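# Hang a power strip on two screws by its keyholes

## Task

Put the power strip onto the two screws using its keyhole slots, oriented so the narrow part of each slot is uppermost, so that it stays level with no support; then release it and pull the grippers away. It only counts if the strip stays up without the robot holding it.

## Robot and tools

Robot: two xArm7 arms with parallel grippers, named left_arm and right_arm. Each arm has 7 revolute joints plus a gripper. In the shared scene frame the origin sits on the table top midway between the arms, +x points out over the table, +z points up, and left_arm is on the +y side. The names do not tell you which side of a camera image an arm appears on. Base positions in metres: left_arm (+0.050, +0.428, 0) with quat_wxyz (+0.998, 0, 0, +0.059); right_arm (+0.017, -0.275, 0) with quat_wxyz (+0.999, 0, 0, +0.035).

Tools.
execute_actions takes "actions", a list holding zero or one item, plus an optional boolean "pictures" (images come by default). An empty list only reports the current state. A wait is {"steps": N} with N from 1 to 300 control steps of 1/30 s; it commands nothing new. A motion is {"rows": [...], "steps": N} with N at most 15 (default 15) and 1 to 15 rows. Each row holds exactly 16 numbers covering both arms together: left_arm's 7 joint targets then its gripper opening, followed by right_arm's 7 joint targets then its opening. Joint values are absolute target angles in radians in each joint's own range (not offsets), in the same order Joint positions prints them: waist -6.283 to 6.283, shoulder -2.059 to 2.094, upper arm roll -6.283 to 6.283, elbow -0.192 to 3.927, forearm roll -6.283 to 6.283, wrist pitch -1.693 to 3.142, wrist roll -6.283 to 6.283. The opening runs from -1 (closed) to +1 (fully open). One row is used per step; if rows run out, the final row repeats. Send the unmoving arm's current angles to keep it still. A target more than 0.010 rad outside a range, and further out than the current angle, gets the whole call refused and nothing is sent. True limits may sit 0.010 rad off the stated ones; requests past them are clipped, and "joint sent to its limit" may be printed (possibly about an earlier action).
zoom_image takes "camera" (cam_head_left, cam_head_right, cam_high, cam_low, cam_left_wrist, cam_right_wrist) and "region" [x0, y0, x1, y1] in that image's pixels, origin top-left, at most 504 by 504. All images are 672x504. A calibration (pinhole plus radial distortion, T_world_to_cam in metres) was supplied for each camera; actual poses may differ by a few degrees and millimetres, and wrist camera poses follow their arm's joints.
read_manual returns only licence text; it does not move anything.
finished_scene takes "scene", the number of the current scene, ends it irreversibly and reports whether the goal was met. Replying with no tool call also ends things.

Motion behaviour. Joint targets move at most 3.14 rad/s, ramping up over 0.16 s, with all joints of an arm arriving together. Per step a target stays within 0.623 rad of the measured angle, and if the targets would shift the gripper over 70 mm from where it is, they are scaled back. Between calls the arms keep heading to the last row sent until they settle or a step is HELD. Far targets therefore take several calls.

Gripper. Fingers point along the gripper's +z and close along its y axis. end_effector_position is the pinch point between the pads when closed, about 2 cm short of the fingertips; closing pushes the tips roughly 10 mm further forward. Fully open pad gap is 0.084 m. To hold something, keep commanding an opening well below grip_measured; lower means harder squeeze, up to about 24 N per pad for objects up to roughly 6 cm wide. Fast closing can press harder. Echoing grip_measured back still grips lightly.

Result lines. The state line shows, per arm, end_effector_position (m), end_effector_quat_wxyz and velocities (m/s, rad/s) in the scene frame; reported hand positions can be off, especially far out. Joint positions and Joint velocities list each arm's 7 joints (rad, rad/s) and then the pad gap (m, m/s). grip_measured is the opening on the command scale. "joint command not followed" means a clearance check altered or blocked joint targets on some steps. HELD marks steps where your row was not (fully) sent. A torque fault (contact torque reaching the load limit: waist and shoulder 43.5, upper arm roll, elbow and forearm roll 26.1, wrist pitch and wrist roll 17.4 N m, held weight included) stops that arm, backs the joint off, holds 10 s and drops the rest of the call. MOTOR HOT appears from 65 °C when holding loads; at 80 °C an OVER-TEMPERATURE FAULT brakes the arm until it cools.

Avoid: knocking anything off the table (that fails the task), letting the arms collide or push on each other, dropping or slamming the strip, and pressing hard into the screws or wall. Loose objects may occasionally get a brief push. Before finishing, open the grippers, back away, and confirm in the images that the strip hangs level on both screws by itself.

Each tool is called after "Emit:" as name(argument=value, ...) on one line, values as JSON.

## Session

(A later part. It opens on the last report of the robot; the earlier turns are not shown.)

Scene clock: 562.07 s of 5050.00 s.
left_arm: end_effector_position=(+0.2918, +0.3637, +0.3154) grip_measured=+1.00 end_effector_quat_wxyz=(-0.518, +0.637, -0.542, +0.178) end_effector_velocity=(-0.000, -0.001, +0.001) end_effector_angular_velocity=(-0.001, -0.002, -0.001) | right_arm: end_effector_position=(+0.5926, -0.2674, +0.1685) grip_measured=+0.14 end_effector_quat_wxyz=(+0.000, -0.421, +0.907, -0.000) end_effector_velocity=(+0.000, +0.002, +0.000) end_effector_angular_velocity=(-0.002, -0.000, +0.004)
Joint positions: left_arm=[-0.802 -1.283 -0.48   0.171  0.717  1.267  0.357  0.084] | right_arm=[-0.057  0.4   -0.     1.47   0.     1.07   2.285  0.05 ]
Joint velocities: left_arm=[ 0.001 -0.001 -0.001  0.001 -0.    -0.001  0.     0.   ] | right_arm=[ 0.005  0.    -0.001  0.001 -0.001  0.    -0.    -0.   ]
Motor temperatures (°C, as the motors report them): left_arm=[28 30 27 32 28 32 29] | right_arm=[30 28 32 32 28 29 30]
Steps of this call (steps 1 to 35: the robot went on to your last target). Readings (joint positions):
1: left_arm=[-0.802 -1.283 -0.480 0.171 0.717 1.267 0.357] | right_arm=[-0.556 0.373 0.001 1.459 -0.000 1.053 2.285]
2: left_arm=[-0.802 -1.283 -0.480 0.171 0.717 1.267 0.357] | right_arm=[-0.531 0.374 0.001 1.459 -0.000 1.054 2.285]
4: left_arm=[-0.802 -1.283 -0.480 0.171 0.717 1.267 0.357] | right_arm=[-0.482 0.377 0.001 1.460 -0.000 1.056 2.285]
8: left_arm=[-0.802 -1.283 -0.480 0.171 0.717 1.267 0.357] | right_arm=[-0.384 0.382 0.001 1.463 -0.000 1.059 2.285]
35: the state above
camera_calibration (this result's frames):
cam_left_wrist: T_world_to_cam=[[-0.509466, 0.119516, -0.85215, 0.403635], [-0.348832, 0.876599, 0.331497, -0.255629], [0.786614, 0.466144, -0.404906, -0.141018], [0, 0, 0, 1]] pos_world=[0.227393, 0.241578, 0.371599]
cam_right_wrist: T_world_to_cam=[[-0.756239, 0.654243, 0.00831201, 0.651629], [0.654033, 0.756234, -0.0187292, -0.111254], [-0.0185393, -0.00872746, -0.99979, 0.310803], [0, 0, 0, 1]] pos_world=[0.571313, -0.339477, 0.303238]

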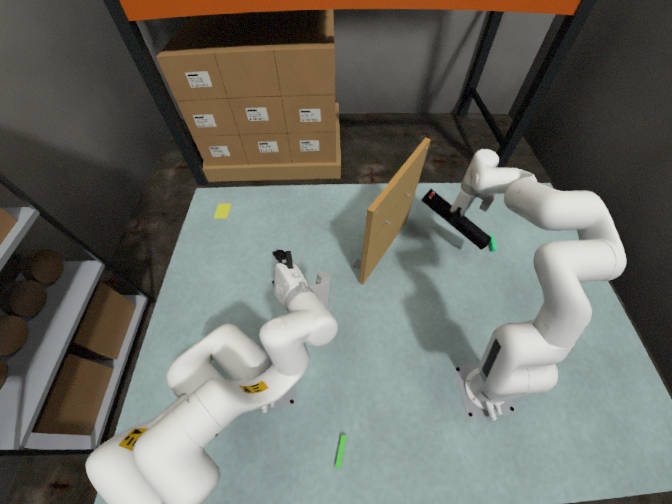

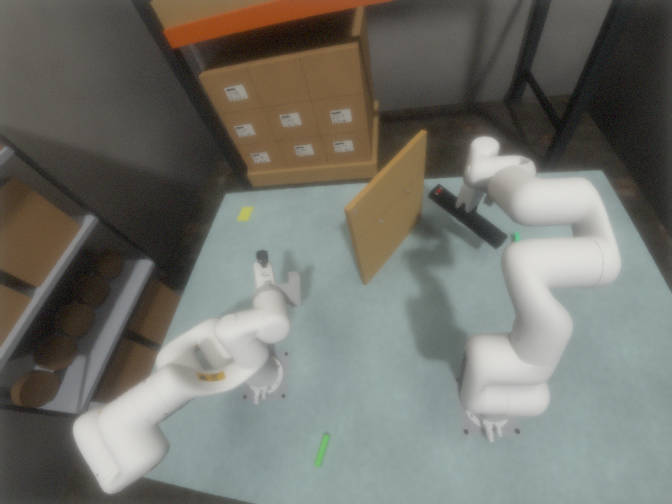

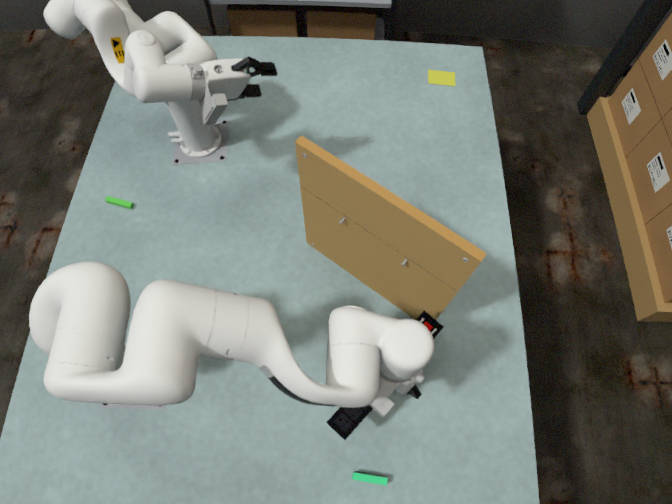

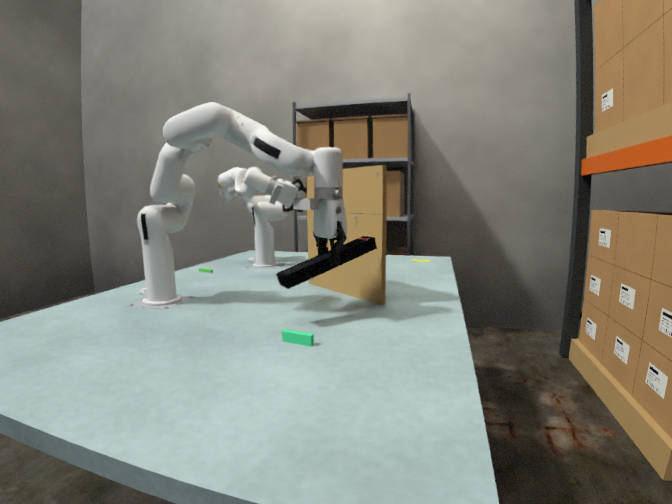

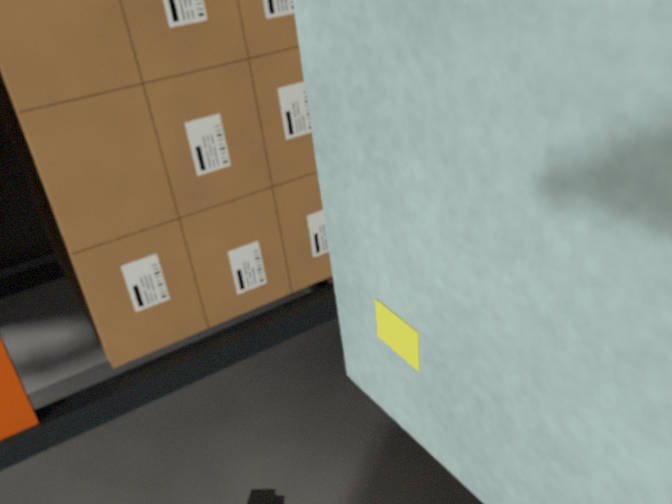

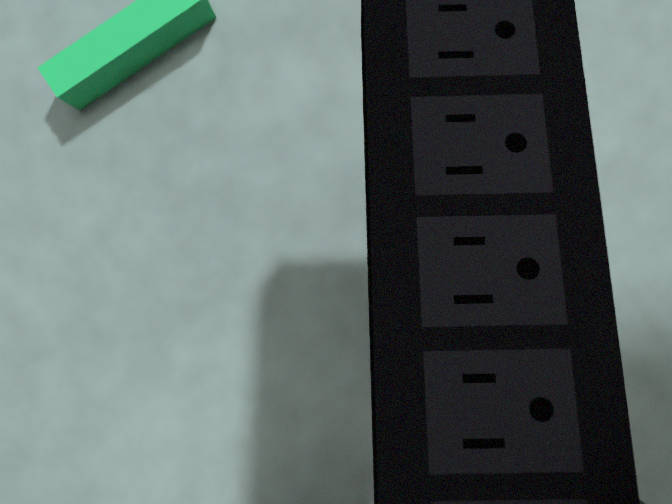

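Emit:
execute_actions(actions=[{"rows":[[-0.802,-1.283,-0.48,0.171,0.717,1.267,0.357,1,-0.056,0.52,0,1.457,0,0.937,2.285,-0.3],[-0.802,-1.283,-0.48,0.171,0.717,1.267,0.357,1,-0.056,0.52,0,1.457,0,0.937,2.285,-0.1],[-0.802,-1.283,-0.48,0.171,0.717,1.267,0.357,1,-0.056,0.52,0,1.457,0,0.937,2.285,-0.1],[-0.802,-1.283,-0.48,0.171,0.717,1.267,0.357,1,-0.056,0.52,0,1.457,0,0.937,2.285,-0.1],[-0.802,-1.283,-0.48,0.171,0.717,1.267,0.357,1,-0.056,0.52,0,1.457,0,0.937,2.285,-0.1],[-0.802,-1.283,-0.48,0.171,0.717,1.267,0.357,1,-0.056,0.535,0,1.45,0,0.915,2.285,-0.1],[-0.802,-1.283,-0.48,0.171,0.717,1.267,0.357,1,-0.056,0.535,0,1.45,0,0.915,2.285,-0.1],[-0.802,-1.283,-0.48,0.171,0.717,1.267,0.357,1,-0.056,0.55,0,1.442,0,0.892,2.285,-0.1],[-0.802,-1.283,-0.48,0.171,0.717,1.267,0.357,1,-0.056,0.55,0,1.442,0,0.892,2.285,-0.1],[-0.802,-1.283,-0.48,0.171,0.717,1.267,0.357,1,-0.056,0.565,0,1.435,0,0.87,2.285,-0.1],[-0.802,-1.283,-0.48,0.171,0.717,1.267,0.357,1,-0.056,0.565,0,1.435,0,0.87,2.285,-0.1],[-0.802,-1.283,-0.48,0.171,0.717,1.267,0.357,1,-0.056,0.58,0,1.428,0,0.848,2.285,-0.1],[-0.802,-1.283,-0.48,0.171,0.717,1.267,0.357,1,-0.056,0.58,0,1.428,0,0.848,2.285,-0.1],[-0.802,-1.283,-0.48,0.171,0.717,1.267,0.357,1,-0.056,0.595,0,1.421,0,0.826,2.285,-0.1]],"steps":15}], pictures=false)

Emit:
execute_actions(actions=[{"rows":[[-0.802,-1.283,-0.48,0.171,0.717,1.267,0.357,1,-0.056,0.595,0,1.421,0,0.826,2.285,-0.1],[-0.802,-1.283,-0.48,0.171,0.717,1.267,0.357,1,-0.056,0.595,0,1.421,0,0.826,2.285,-0.1],[-0.802,-1.283,-0.48,0.171,0.717,1.267,0.357,1,-0.056,0.605,0,1.416,0,0.811,2.285,-0.1],[-0.802,-1.283,-0.48,0.171,0.717,1.267,0.357,1,-0.056,0.605,0,1.416,0,0.811,2.285,-0.1],[-0.802,-1.283,-0.48,0.171,0.717,1.267,0.357,1,-0.056,0.614,0,1.412,0,0.798,2.285,-0.1],[-0.802,-1.283,-0.48,0.171,0.717,1.267,0.357,1,-0.056,0.614,0,1.412,0,0.798,2.285,-0.1],[-0.802,-1.283,-0.48,0.171,0.717,1.267,0.357,1,-0.056,0.614,0,1.412,0,0.798,2.285,-0.1],[-0.802,-1.283,-0.48,0.171,0.717,1.267,0.357,1,-0.056,0.614,0,1.412,0,0.798,2.285,0.4],[-0.802,-1.283,-0.48,0.171,0.717,1.267,0.357,1,-0.056,0.614,0,1.412,0,0.798,2.285,0.7]],"steps":15}])

Scene clock: 581.73 s of 5050.00 s.
left_arm: end_effector_position=(+0.2918, +0.3637, +0.3154) grip_measured=+1.00 end_effector_quat_wxyz=(-0.518, +0.637, -0.542, +0.178) end_effector_velocity=(-0.000, -0.001, +0.001) end_effector_angular_velocity=(-0.001, -0.001, -0.003) | right_arm: end_effector_position=(+0.6066, -0.2668, +0.0713) grip_measured=+0.14 end_effector_quat_wxyz=(+0.002, -0.421, +0.907, -0.001) end_effector_velocity=(-0.002, -0.001, -0.154) end_effector_angular_velocity=(-0.001, -0.009, -0.002)
Joint positions: left_arm=[-0.802 -1.283 -0.48   0.171  0.717  1.267  0.357  0.084] | right_arm=[-0.056  0.569 -0.     1.434  0.     0.861  2.285  0.05 ]
Joint velocities: left_arm=[-0.001 -0.    -0.001  0.001 -0.    -0.001  0.    -0.   ] | right_arm=[ 0.     0.235 -0.001 -0.109 -0.    -0.353  0.001 -0.   ]
Motor temperatures (°C, as the motors report them): left_arm=[28 30 27 32 28 32 29] | right_arm=[30 28 32 32 28 29 30]
Steps of this call (steps 1 to 15: the robot went on to your last target; steps 16 to 90: nothing new was sent; then 16.17 s passed at rest; steps 91 to 105: all 15 steps of this action). Readings (joint positions):
91: left_arm=[-0.802 -1.283 -0.480 0.171 0.717 1.267 0.357] | right_arm=[-0.056 0.400 -0.000 1.470 -0.000 1.070 2.285]
92: left_arm=[-0.802 -1.283 -0.480 0.171 0.717 1.267 0.357] | right_arm=[-0.056 0.402 -0.000 1.470 -0.000 1.066 2.285]
94: left_arm=[-0.802 -1.283 -0.480 0.171 0.717 1.267 0.357] | right_arm=[-0.056 0.430 -0.000 1.472 0.000 1.025 2.285]
98: left_arm=[-0.802 -1.283 -0.480 0.171 0.717 1.267 0.357] | right_arm=[-0.056 0.516 0.000 1.450 -0.000 0.949 2.285]
105: the state above

Scene clock: 582.23 s of 5050.00 s.
left_arm: end_effector_position=(+0.2918, +0.3637, +0.3154) grip_measured=+1.00 end_effector_quat_wxyz=(-0.518, +0.637, -0.542, +0.178) end_effector_velocity=(-0.000, -0.001, +0.001) end_effector_angular_velocity=(+0.000, -0.002, -0.001) | right_arm: end_effector_position=(+0.6047, -0.2669, +0.0430) grip_measured=+0.70 end_effector_quat_wxyz=(+0.002, -0.421, +0.907, -0.001) end_effector_velocity=(-0.007, +0.001, -0.012) end_effector_angular_velocity=(+0.000, +0.020, +0.001)
Joint positions: left_arm=[-0.802 -1.283 -0.48   0.171  0.717  1.267  0.357  0.084] | right_arm=[-0.056  0.612 -0.     1.414  0.     0.798  2.285  0.073]
Joint velocities: left_arm=[-0.001 -0.    -0.002  0.002  0.     0.001 -0.    -0.   ] | right_arm=[ 0.001  0.013  0.001 -0.011  0.    -0.004 -0.     0.   ]
Motor temperatures (°C, as the motors report them): left_arm=[28 30 27 32 28 32 29] | right_arm=[30 28 32 32 28 29 30]
Steps of this call (steps 1 to 15: all 15 steps of this action). Readings (joint positions):
1: left_arm=[-0.802 -1.283 -0.480 0.171 0.717 1.267 0.357] | right_arm=[-0.056 0.577 -0.000 1.430 0.000 0.850 2.285]
2: left_arm=[-0.802 -1.283 -0.480 0.171 0.717 1.267 0.357] | right_arm=[-0.056 0.583 0.000 1.427 -0.000 0.843 2.285]
4: left_arm=[-0.802 -1.283 -0.480 0.171 0.717 1.267 0.357] | right_arm=[-0.056 0.592 0.000 1.422 -0.000 0.832 2.285]
8: left_arm=[-0.802 -1.283 -0.480 0.171 0.717 1.267 0.357] | right_arm=[-0.056 0.607 0.000 1.416 -0.000 0.807 2.285]
15: the state above
camera_calibration (this result's frames):
cam_left_wrist: T_world_to_cam=[[-0.509466, 0.119516, -0.85215, 0.403635], [-0.348832, 0.876599, 0.331497, -0.255629], [0.786614, 0.466144, -0.404906, -0.141018], [0, 0, 0, 1]] pos_world=[0.227393, 0.241578, 0.371599]
cam_right_wrist: T_world_to_cam=[[-0.756617, 0.653834, 0.00566564, 0.66173], [0.653687, 0.756588, -0.0163318, -0.121682], [-0.0149649, -0.00865336, -0.999851, 0.183439], [0, 0, 0, 1]] pos_world=[0.582963, -0.339011, 0.177675]

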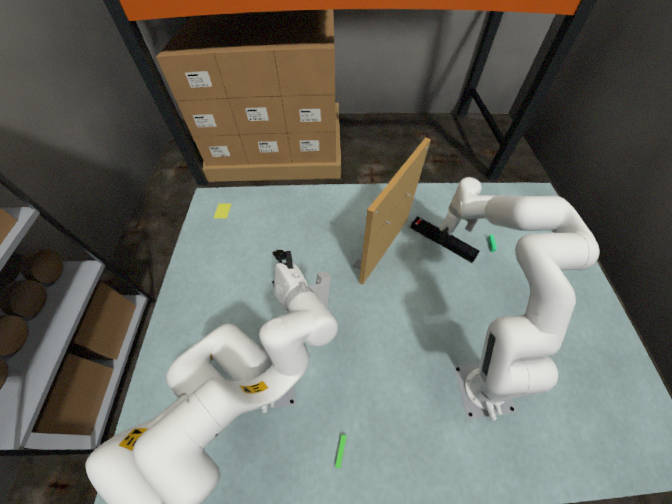

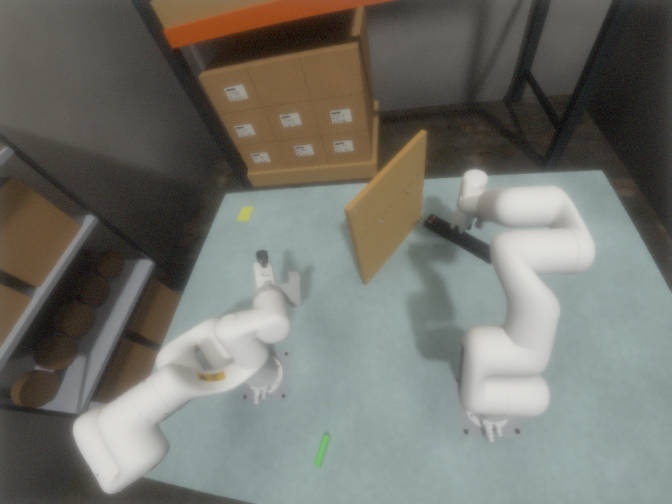

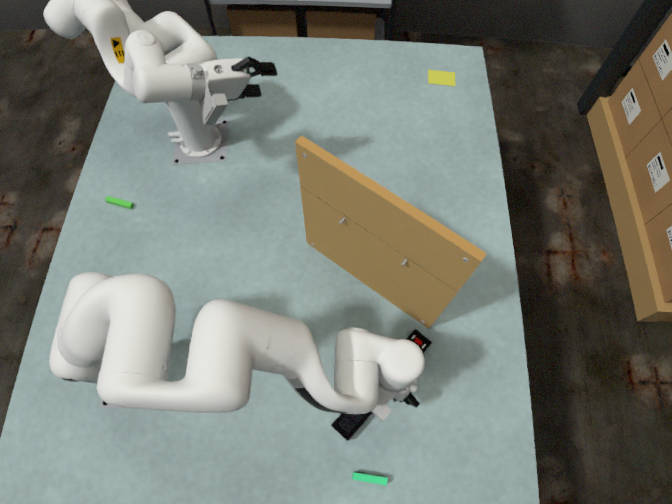

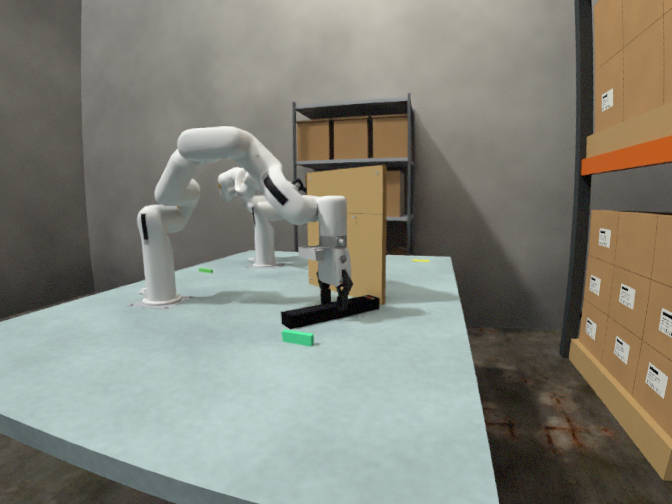

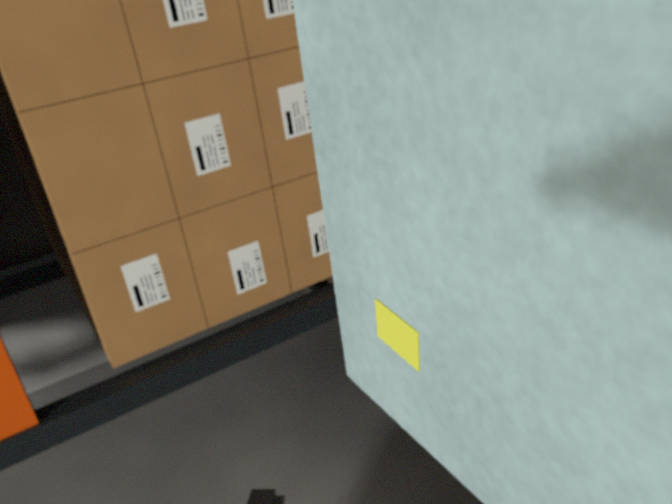

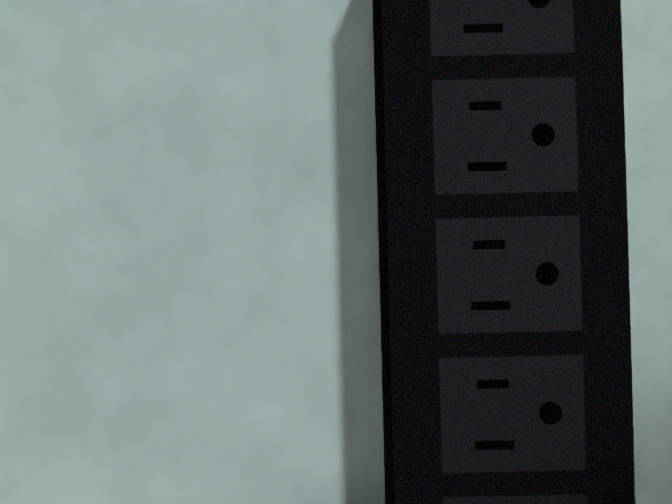

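Emit:
execute_actions(actions=[{"rows":[[-0.802,-1.283,-0.48,0.171,0.717,1.267,0.357,1,-0.056,0.614,0,1.412,0,0.798,2.285,0.3],[-0.802,-1.283,-0.48,0.171,0.717,1.267,0.357,1,-0.056,0.614,0,1.412,0,0.798,2.285,0.1],[-0.802,-1.283,-0.48,0.171,0.717,1.267,0.357,1,-0.056,0.614,0,1.412,0,0.798,2.285,-0.2],[-0.802,-1.283,-0.48,0.171,0.717,1.267,0.357,1,-0.056,0.614,0,1.412,0,0.798,2.285,-0.6],[-0.802,-1.283,-0.48,0.171,0.717,1.267,0.357,1,-0.056,0.614,0,1.412,0,0.798,2.285,-1]],"steps":15}])

Emit:
execute_actions(actions=[{"rows":[[-0.802,-1.283,-0.48,0.171,0.717,1.267,0.357,1,-0.056,0.3,0,1.411,0,1.0,2.285,-1]],"steps":15}], pictures=false)

Emit:
execute_actions(actions=[{"rows":[[-0.802,-1.283,-0.48,0.171,0.717,1.267,0.357,1,-0.9,0.2,0,1.3,0,-0.47,1.571,-1]],"steps":15}], pictures=false)

Emit:
execute_actions(actions=[{"steps":35}], pictures=false)

Emit:
execute_actions(actions=[{"rows":[[-0.802,-1.283,-0.48,0.171,0.717,1.267,0.357,1,-0.9,0.594,0,0.793,-1.07,-1.474,1.744,-1]],"steps":15}], pictures=false)

Emit:
execute_actions(actions=[{"steps":25}], pictures=false)

Emit:
execute_actions(actions=[{"rows":[[-0.802,-1.283,-0.48,0.171,0.717,1.267,0.357,1,-0.154,0.594,0,0.793,-1.07,-1.474,1.744,-1]],"steps":15}], pictures=false)

Emit:
execute_actions(actions=[{"steps":30}])

Emit:
zoom_image(camera="cam_high", region=[270, 190, 450, 340])

Scene clock: 602.50 s of 5050.00 s.
left_arm: end_effector_position=(+0.2918, +0.3637, +0.3154) grip_measured=+1.00 end_effector_quat_wxyz=(-0.518, +0.637, -0.542, +0.178) end_effector_velocity=(-0.000, -0.000, +0.000) end_effector_angular_velocity=(-0.001, -0.001, +0.001) | right_arm: end_effector_position=(+0.6035, -0.2666, +0.0411) grip_measured=+0.13 end_effector_quat_wxyz=(+0.000, -0.421, +0.907, +0.000) end_effector_velocity=(+0.000, +0.000, -0.000) end_effector_angular_velocity=(+0.001, -0.001, -0.000)
Joint positions: left_arm=[-0.802 -1.283 -0.48   0.171  0.717  1.267  0.357  0.084] | right_arm=[-0.056  0.614  0.     1.412  0.     0.798  2.285  0.05 ]
Joint velocities: left_arm=[ 0.001 -0.    -0.001  0.001 -0.001  0.     0.    -0.   ] | right_arm=[ 0.    -0.     0.    -0.001  0.001 -0.001  0.     0.   ]
Motor temperatures (°C, as the motors report them): left_arm=[28 30 27 32 28 32 29] | right_arm=[30 28 32 32 28 29 30]
Steps of this call (steps 1 to 15: the robot went on to your last target; steps 16 to 90: nothing new was sent; then 16.77 s passed at rest; steps 91 to 105: all 15 steps of this action). Readings (joint positions):
91: left_arm=[-0.802 -1.283 -0.480 0.171 0.717 1.267 0.357] | right_arm=[-0.056 0.614 0.000 1.412 0.000 0.798 2.285]
92: left_arm=[-0.802 -1.283 -0.480 0.171 0.717 1.267 0.357] | right_arm=[-0.056 0.614 -0.000 1.412 0.000 0.798 2.285]
94: left_arm=[-0.802 -1.283 -0.480 0.171 0.717 1.267 0.357] | right_arm=[-0.056 0.614 0.000 1.412 0.000 0.798 2.285]
98: left_arm=[-0.802 -1.283 -0.480 0.171 0.717 1.267 0.357] | right_arm=[-0.056 0.614 0.000 1.412 0.000 0.798 2.285]
105: the state above
camera_calibration (this result's frames):
cam_left_wrist: T_world_to_cam=[[-0.509466, 0.119516, -0.85215, 0.403635], [-0.348832, 0.876599, 0.331497, -0.255629], [0.786614, 0.466144, -0.404907, -0.141018], [0, 0, 0, 1]] pos_world=[0.227393, 0.241578, 0.371599]
cam_right_wrist: T_world_to_cam=[[-0.756856, 0.653526, 0.00853406, 0.660609], [0.653316, 0.756856, -0.0186321, -0.120759], [-0.0186356, -0.00852637, -0.99979, 0.183762], [0, 0, 0, 1]] pos_world=[0.582304, -0.338761, 0.175836]

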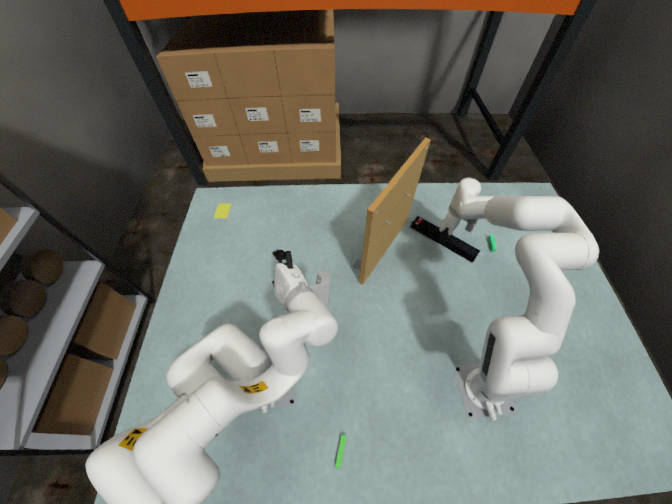

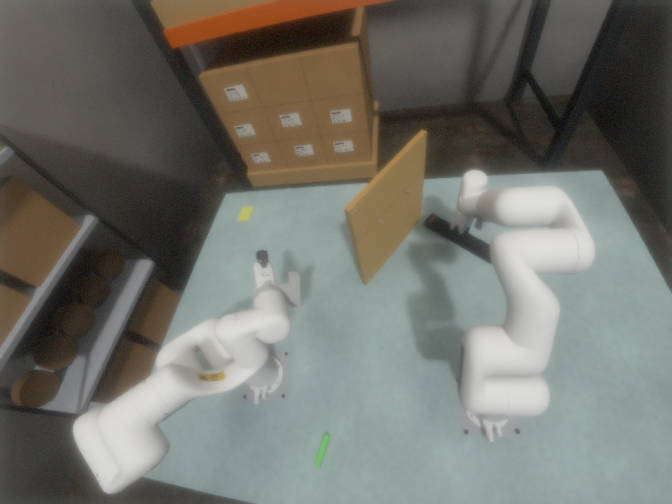

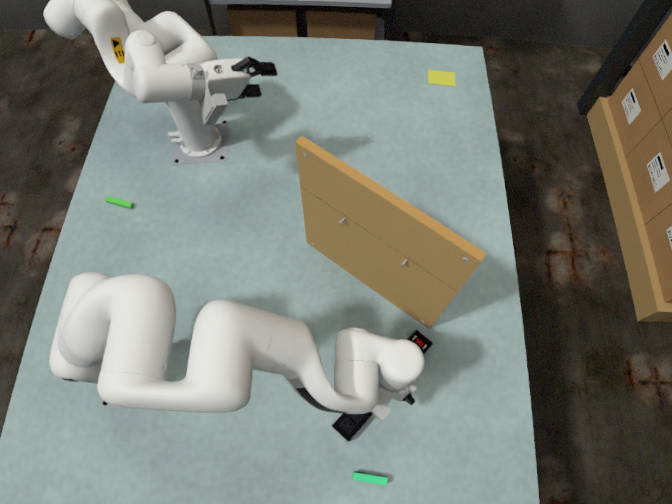

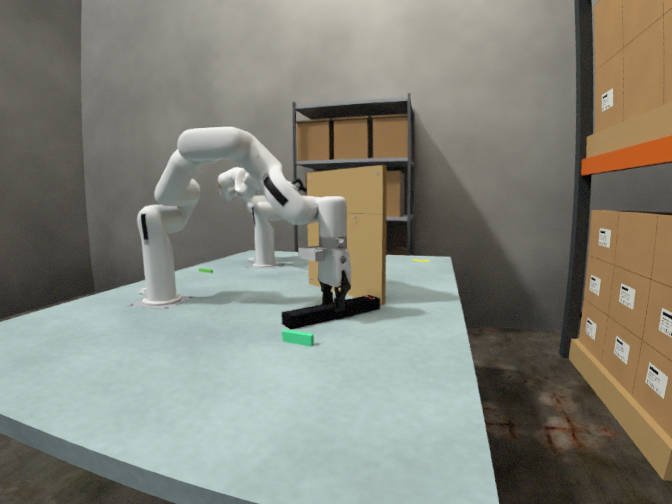

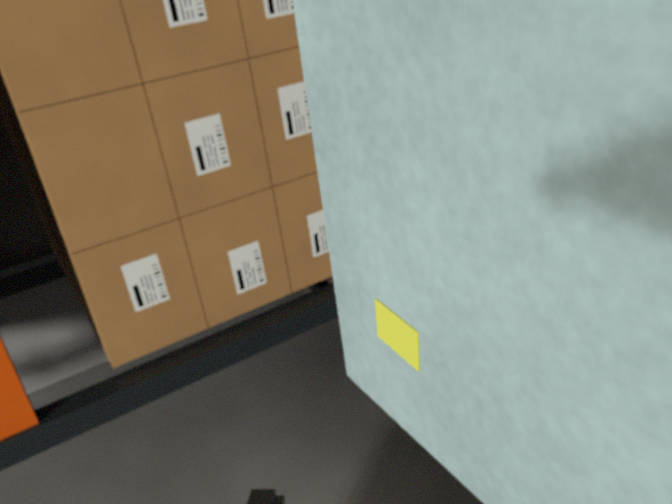

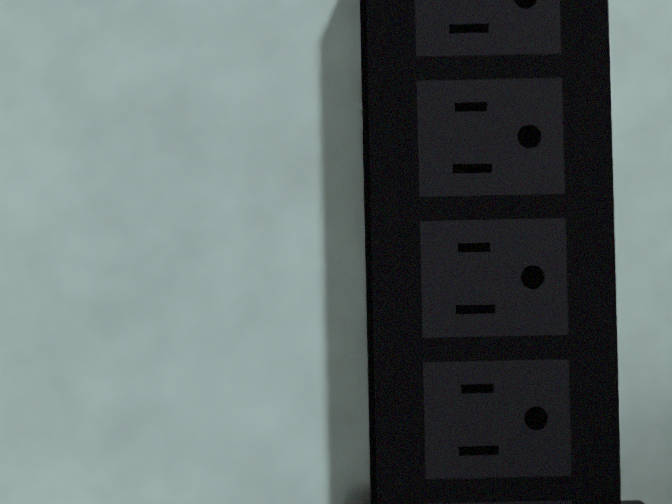

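Scene clock: 603.00 s of 5050.00 s.
left_arm: end_effector_position=(+0.2918, +0.3637, +0.3154) grip_measured=+1.00 end_effector_quat_wxyz=(-0.518, +0.637, -0.542, +0.178) end_effector_velocity=(+0.000, +0.000, -0.000) end_effector_angular_velocity=(+0.001, +0.000, -0.001) | right_arm: end_effector_position=(+0.6020, -0.2670, +0.2024) grip_measured=+0.13 end_effector_quat_wxyz=(+0.053, -0.421, +0.905, -0.024) end_effector_velocity=(-0.013, +0.000, +0.130) end_effector_angular_velocity=(+0.002, -0.113, +0.000)
Joint positions: left_arm=[-0.802 -1.283 -0.48   0.171  0.717  1.267  0.357  0.084] | right_arm=[-0.056  0.314 -0.     1.415 -0.     0.986  2.285  0.05 ]
Joint velocities: left_arm=[-0.    -0.    -0.    -0.001 -0.    -0.001 -0.     0.   ] | right_arm=[-0.    -0.234  0.001  0.016  0.001  0.137 -0.    -0.   ]
Motor temperatures (°C, as the motors report them): left_arm=[28 30 27 32 28 32 29] | right_arm=[30 28 32 32 28 29 30]
Steps of this call (steps 1 to 15: all 15 steps of this action). Readings (joint positions):
1: left_arm=[-0.802 -1.283 -0.480 0.171 0.717 1.267 0.357] | right_arm=[-0.056 0.614 0.000 1.412 0.000 0.798 2.285]
2: left_arm=[-0.802 -1.283 -0.480 0.171 0.717 1.267 0.357] | right_arm=[-0.056 0.611 0.000 1.411 -0.000 0.801 2.285]
4: left_arm=[-0.802 -1.283 -0.480 0.171 0.717 1.267 0.357] | right_arm=[-0.056 0.582 -0.000 1.403 -0.000 0.828 2.285]
8: left_arm=[-0.802 -1.283 -0.480 0.171 0.717 1.267 0.357] | right_arm=[-0.056 0.468 -0.001 1.412 -0.000 0.892 2.285]
15: the state above

Scene clock: 603.50 s of 5050.00 s.
left_arm: end_effector_position=(+0.2918, +0.3637, +0.3154) grip_measured=+1.00 end_effector_quat_wxyz=(-0.518, +0.637, -0.542, +0.178) end_effector_velocity=(+0.000, +0.000, -0.000) end_effector_angular_velocity=(+0.001, -0.000, +0.001) | right_arm: end_effector_position=(+0.6272, -0.4467, +0.2437) grip_measured=+0.13 end_effector_quat_wxyz=(+0.148, -0.404, +0.894, -0.124) end_effector_velocity=(-0.002, -0.434, +0.122) end_effector_angular_velocity=(-0.371, -0.592, -0.185)
Joint positions: left_arm=[-0.802 -1.283 -0.48   0.171  0.717  1.267  0.357  0.084] | right_arm=[-0.343  0.27  -0.001  1.366 -0.     0.707  2.017  0.05 ]
Joint velocities: left_arm=[ 0.001  0.    -0.001 -0.     0.    -0.001 -0.    -0.   ] | right_arm=[-0.652 -0.079 -0.008 -0.078 -0.    -0.669 -0.513  0.   ]
Motor temperatures (°C, as the motors report them): left_arm=[28 30 27 32 28 32 29] | right_arm=[30 28 32 32 28 29 30]
Steps of this call (steps 1 to 15: all 15 steps of this action). Readings (joint positions):
1: left_arm=[-0.802 -1.283 -0.480 0.171 0.717 1.267 0.357] | right_arm=[-0.056 0.309 -0.000 1.415 0.000 0.990 2.285]
2: left_arm=[-0.802 -1.283 -0.480 0.171 0.717 1.267 0.357] | right_arm=[-0.059 0.306 0.001 1.413 0.000 0.989 2.281]
4: left_arm=[-0.802 -1.283 -0.480 0.171 0.717 1.267 0.357] | right_arm=[-0.088 0.304 0.009 1.402 0.001 0.956 2.246]
8: left_arm=[-0.802 -1.283 -0.480 0.171 0.717 1.267 0.357] | right_arm=[-0.187 0.291 -0.001 1.387 -0.000 0.863 2.154]
15: the state above

Scene clock: 604.67 s of 5050.00 s.
left_arm: end_effector_position=(+0.2918, +0.3637, +0.3154) grip_measured=+1.00 end_effector_quat_wxyz=(-0.518, +0.637, -0.542, +0.178) end_effector_velocity=(-0.000, +0.000, -0.000) end_effector_angular_velocity=(-0.000, -0.000, +0.001) | right_arm: end_effector_position=(+0.4928, -0.7923, +0.5285) grip_measured=+0.13 end_effector_quat_wxyz=(+0.256, -0.257, +0.668, -0.650) end_effector_velocity=(-0.065, -0.026, +0.076) end_effector_angular_velocity=(-0.278, -0.144, -0.091)
Joint positions: left_arm=[-0.802 -1.283 -0.48   0.171  0.717  1.267  0.357  0.084] | right_arm=[-0.893  0.199 -0.003  1.303  0.001 -0.443  1.578  0.05 ]
Joint velocities: left_arm=[-0.    -0.    -0.    -0.    -0.     0.001 -0.001 -0.   ] | right_arm=[-0.1   -0.013  0.007 -0.017  0.    -0.306 -0.083  0.   ]
Motor temperatures (°C, as the motors report them): left_arm=[28 30 27 32 28 32 29] | right_arm=[30 28 32 32 28 29 30]
Steps of this call (steps 1 to 35: the robot went on to your last target). Readings (joint positions):
1: left_arm=[-0.802 -1.283 -0.480 0.171 0.717 1.267 0.357] | right_arm=[-0.364 0.268 -0.001 1.363 -0.000 0.685 2.000]
2: left_arm=[-0.802 -1.283 -0.480 0.171 0.717 1.267 0.357] | right_arm=[-0.386 0.265 -0.001 1.361 -0.000 0.661 1.983]
4: left_arm=[-0.802 -1.283 -0.480 0.171 0.717 1.267 0.357] | right_arm=[-0.427 0.260 -0.001 1.356 -0.000 0.612 1.950]
8: left_arm=[-0.802 -1.283 -0.480 0.171 0.717 1.267 0.357] | right_arm=[-0.507 0.250 -0.001 1.346 -0.000 0.507 1.886]
35: the state above

Scene clock: 605.17 s of 5050.00 s.
left_arm: end_effector_position=(+0.2918, +0.3637, +0.3154) grip_measured=+1.00 end_effector_quat_wxyz=(-0.518, +0.637, -0.542, +0.178) end_effector_velocity=(+0.000, -0.000, -0.000) end_effector_angular_velocity=(-0.001, +0.001, -0.000) | right_arm: end_effector_position=(+0.5353, -0.7272, +0.3575) grip_measured=+0.13 end_effector_quat_wxyz=(+0.273, -0.392, +0.632, -0.610) end_effector_velocity=(+0.072, +0.278, -0.322) end_effector_angular_velocity=(-0.155, +0.171, +0.900)
Joint positions: left_arm=[-0.802 -1.283 -0.48   0.171  0.717  1.267  0.357  0.084] | right_arm=[-0.896  0.373  0.001  1.079 -0.329 -0.782  1.649  0.05 ]
Joint velocities: left_arm=[ 0.     0.     0.001  0.    -0.    -0.001 -0.    -0.   ] | right_arm=[-0.005  0.379 -0.002 -0.485 -0.954 -0.949  0.161 -0.   ]
Motor temperatures (°C, as the motors report them): left_arm=[28 30 27 32 28 32 29] | right_arm=[30 28 32 32 28 29 30]
Steps of this call (steps 1 to 15: all 15 steps of this action). Readings (joint positions):
1: left_arm=[-0.802 -1.283 -0.480 0.171 0.717 1.267 0.357] | right_arm=[-0.895 0.199 -0.003 1.302 0.000 -0.452 1.576]
2: left_arm=[-0.802 -1.283 -0.480 0.171 0.717 1.267 0.357] | right_arm=[-0.896 0.201 -0.002 1.299 -0.004 -0.461 1.577]
4: left_arm=[-0.802 -1.283 -0.480 0.171 0.717 1.267 0.357] | right_arm=[-0.896 0.219 -0.001 1.277 -0.040 -0.499 1.587]
8: left_arm=[-0.802 -1.283 -0.480 0.171 0.717 1.267 0.357] | right_arm=[-0.895 0.281 0.002 1.197 -0.132 -0.585 1.610]
15: the state above

Scene clock: 606.00 s of 5050.00 s.
left_arm: end_effector_position=(+0.2918, +0.3637, +0.3154) grip_measured=+1.00 end_effector_quat_wxyz=(-0.518, +0.637, -0.542, +0.178) end_effector_velocity=(+0.000, -0.000, +0.000) end_effector_angular_velocity=(-0.001, -0.000, -0.001) | right_arm: end_effector_position=(+0.4967, -0.4669, +0.2359) grip_measured=+0.13 end_effector_quat_wxyz=(+0.550, -0.554, +0.440, -0.443) end_effector_velocity=(-0.015, +0.019, +0.004) end_effector_angular_velocity=(+0.035, -0.034, +0.074)
Joint positions: left_arm=[-0.802 -1.283 -0.48   0.171  0.717  1.267  0.357  0.084] | right_arm=[-0.9    0.591 -0.001  0.797 -1.062 -1.467  1.743  0.05 ]
Joint velocities: left_arm=[-0.    -0.     0.001  0.001 -0.    -0.001  0.    -0.   ] | right_arm=[-0.005  0.012 -0.005 -0.017 -0.072 -0.071  0.009 -0.   ]
Motor temperatures (°C, as the motors report them): left_arm=[28 30 27 32 28 32 29] | right_arm=[30 28 32 32 28 29 30]
Steps of this call (steps 1 to 25: the robot went on to your last target). Readings (joint positions):
1: left_arm=[-0.802 -1.283 -0.480 0.171 0.717 1.267 0.357] | right_arm=[-0.896 0.386 0.001 1.063 -0.361 -0.814 1.654]
2: left_arm=[-0.802 -1.283 -0.480 0.171 0.717 1.267 0.357] | right_arm=[-0.896 0.398 0.001 1.048 -0.395 -0.848 1.659]
4: left_arm=[-0.802 -1.283 -0.480 0.171 0.717 1.267 0.357] | right_arm=[-0.897 0.421 0.001 1.018 -0.465 -0.918 1.669]
8: left_arm=[-0.802 -1.283 -0.480 0.171 0.717 1.267 0.357] | right_arm=[-0.897 0.463 0.001 0.963 -0.612 -1.054 1.688]
25: the state above

Scene clock: 606.50 s of 5050.00 s.
left_arm: end_effector_position=(+0.2918, +0.3637, +0.3154) grip_measured=+1.00 end_effector_quat_wxyz=(-0.518, +0.637, -0.542, +0.178) end_effector_velocity=(+0.000, -0.000, +0.000) end_effector_angular_velocity=(-0.001, -0.001, -0.000) | right_arm: end_effector_position=(+0.5322, -0.2822, +0.2357) grip_measured=+0.13 end_effector_quat_wxyz=(+0.623, -0.625, +0.332, -0.334) end_effector_velocity=(+0.004, +0.447, -0.002) end_effector_angular_velocity=(+0.006, +0.005, +0.870)
Joint positions: left_arm=[-0.802 -1.283 -0.48   0.171  0.717  1.267  0.357  0.084] | right_arm=[-0.538  0.592  0.     0.795 -1.067 -1.472  1.744  0.05 ]
Joint velocities: left_arm=[ 0.    -0.001  0.001  0.    -0.    -0.001 -0.    -0.   ] | right_arm=[ 0.864  0.003 -0.002 -0.006 -0.007 -0.005  0.001  0.   ]
Motor temperatures (°C, as the motors report them): left_arm=[28 30 27 32 28 32 29] | right_arm=[30 28 32 32 28 29 30]
Steps of this call (steps 1 to 15: all 15 steps of this action). Readings (joint positions):
1: left_arm=[-0.802 -1.283 -0.480 0.171 0.717 1.267 0.357] | right_arm=[-0.900 0.591 -0.001 0.796 -1.064 -1.469 1.743]
2: left_arm=[-0.802 -1.283 -0.480 0.171 0.717 1.267 0.357] | right_arm=[-0.897 0.592 -0.002 0.796 -1.065 -1.471 1.744]
4: left_arm=[-0.802 -1.283 -0.480 0.171 0.717 1.267 0.357] | right_arm=[-0.862 0.592 -0.008 0.797 -1.064 -1.471 1.744]
8: left_arm=[-0.802 -1.283 -0.480 0.171 0.717 1.267 0.357] | right_arm=[-0.739 0.592 0.001 0.796 -1.066 -1.471 1.744]
15: the state above

Scene clock: 607.50 s of 5050.00 s.
left_arm: end_effector_position=(+0.2918, +0.3637, +0.3154) grip_measured=+1.00 end_effector_quat_wxyz=(-0.518, +0.637, -0.542, +0.178) end_effector_velocity=(+0.000, -0.000, -0.000) end_effector_angular_velocity=(+0.001, -0.001, -0.001) | right_arm: end_effector_position=(+0.4965, -0.0889, +0.2348) grip_measured=+0.13 end_effector_quat_wxyz=(+0.676, -0.676, +0.207, -0.208) end_effector_velocity=(+0.001, +0.001, +0.000) end_effector_angular_velocity=(-0.001, -0.001, -0.000)
Joint positions: left_arm=[-0.802 -1.283 -0.48   0.171  0.717  1.267  0.357  0.084] | right_arm=[-0.154  0.594 -0.     0.793 -1.07  -1.474  1.744  0.05 ]
Joint velocities: left_arm=[ 0.     0.    -0.002 -0.001  0.    -0.002 -0.    -0.   ] | right_arm=[ 0.002 -0.     0.     0.001  0.003  0.001 -0.    -0.   ]
Motor temperatures (°C, as the motors report them): left_arm=[28 30 27 32 28 32 29] | right_arm=[30 28 32 32 28 29 30]
Steps of this call (steps 1 to 30: the robot went on to your last target). Readings (joint positions):
1: left_arm=[-0.802 -1.283 -0.480 0.171 0.717 1.267 0.357] | right_arm=[-0.509 0.593 0.000 0.795 -1.068 -1.472 1.744]
2: left_arm=[-0.802 -1.283 -0.480 0.171 0.717 1.267 0.357] | right_arm=[-0.480 0.593 0.000 0.795 -1.068 -1.472 1.744]
4: left_arm=[-0.802 -1.283 -0.480 0.171 0.717 1.267 0.357] | right_arm=[-0.422 0.593 0.000 0.795 -1.068 -1.473 1.744]
8: left_arm=[-0.802 -1.283 -0.480 0.171 0.717 1.267 0.357] | right_arm=[-0.306 0.593 0.000 0.794 -1.069 -1.473 1.744]
30: the state above
camera_calibration (this result's frames):
cam_left_wrist: T_world_to_cam=[[-0.509466, 0.119516, -0.85215, 0.403635], [-0.348832, 0.876599, 0.331497, -0.255629], [0.786614, 0.466144, -0.404906, -0.141018], [0, 0, 0, 1]] pos_world=[0.227393, 0.241578, 0.371599]
cam_right_wrist: T_world_to_cam=[[-0.0134393, -0.00138807, -0.999909, 0.271266], [-0.81756, 0.575753, 0.0101892, 0.525647], [0.575686, 0.817622, -0.00887256, -0.077374], [0, 0, 0, 1]] pos_world=[0.477937, -0.239004, 0.265198]

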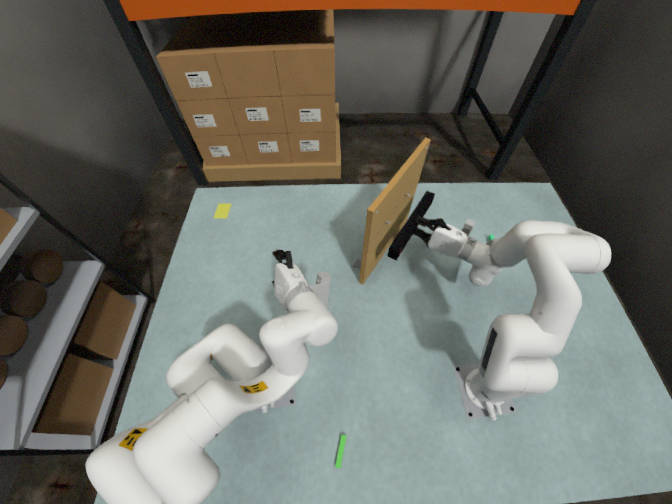

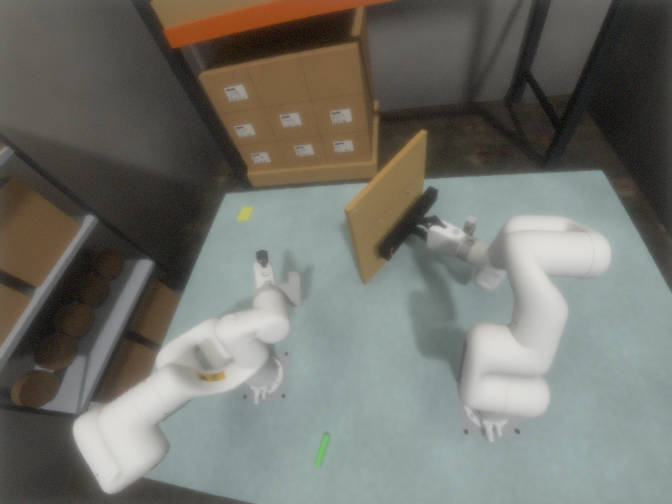

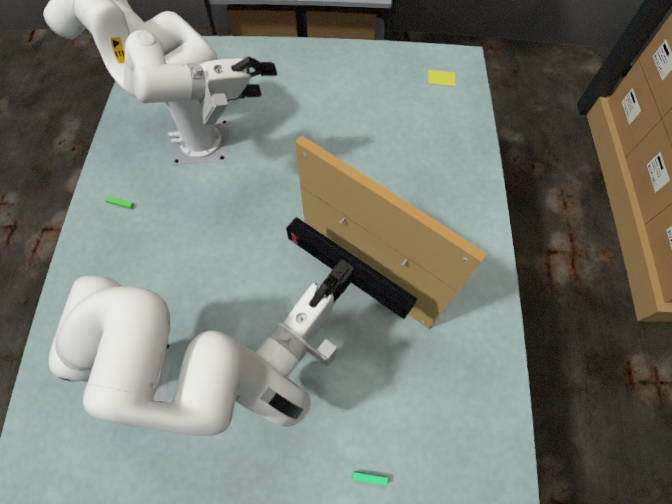

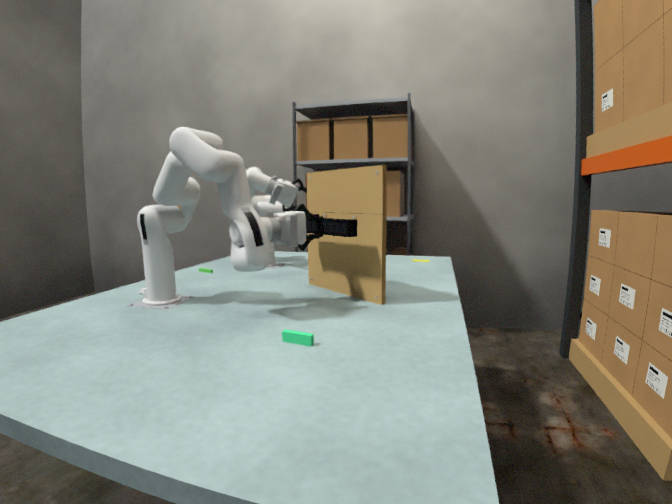

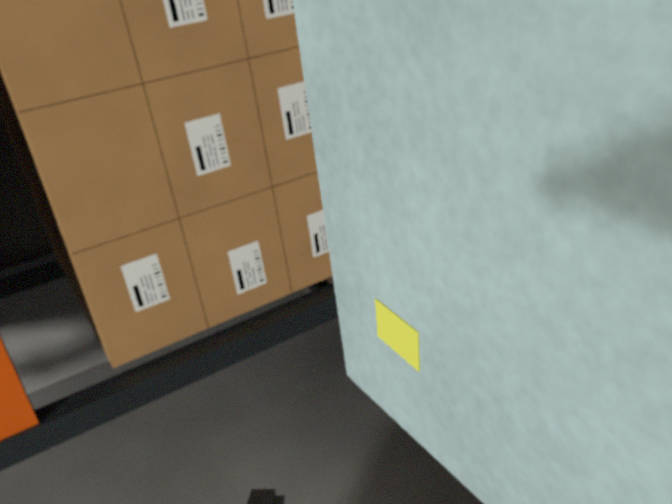

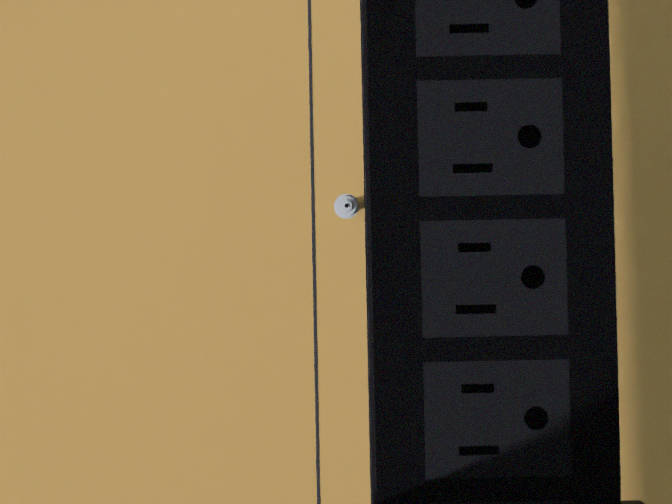

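Region (270, 190, 450, 340) of cam_high's 672x504 image, scaled by 2.800, with more detail than that image has.

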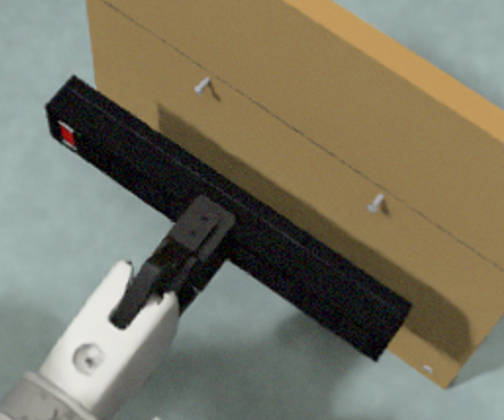

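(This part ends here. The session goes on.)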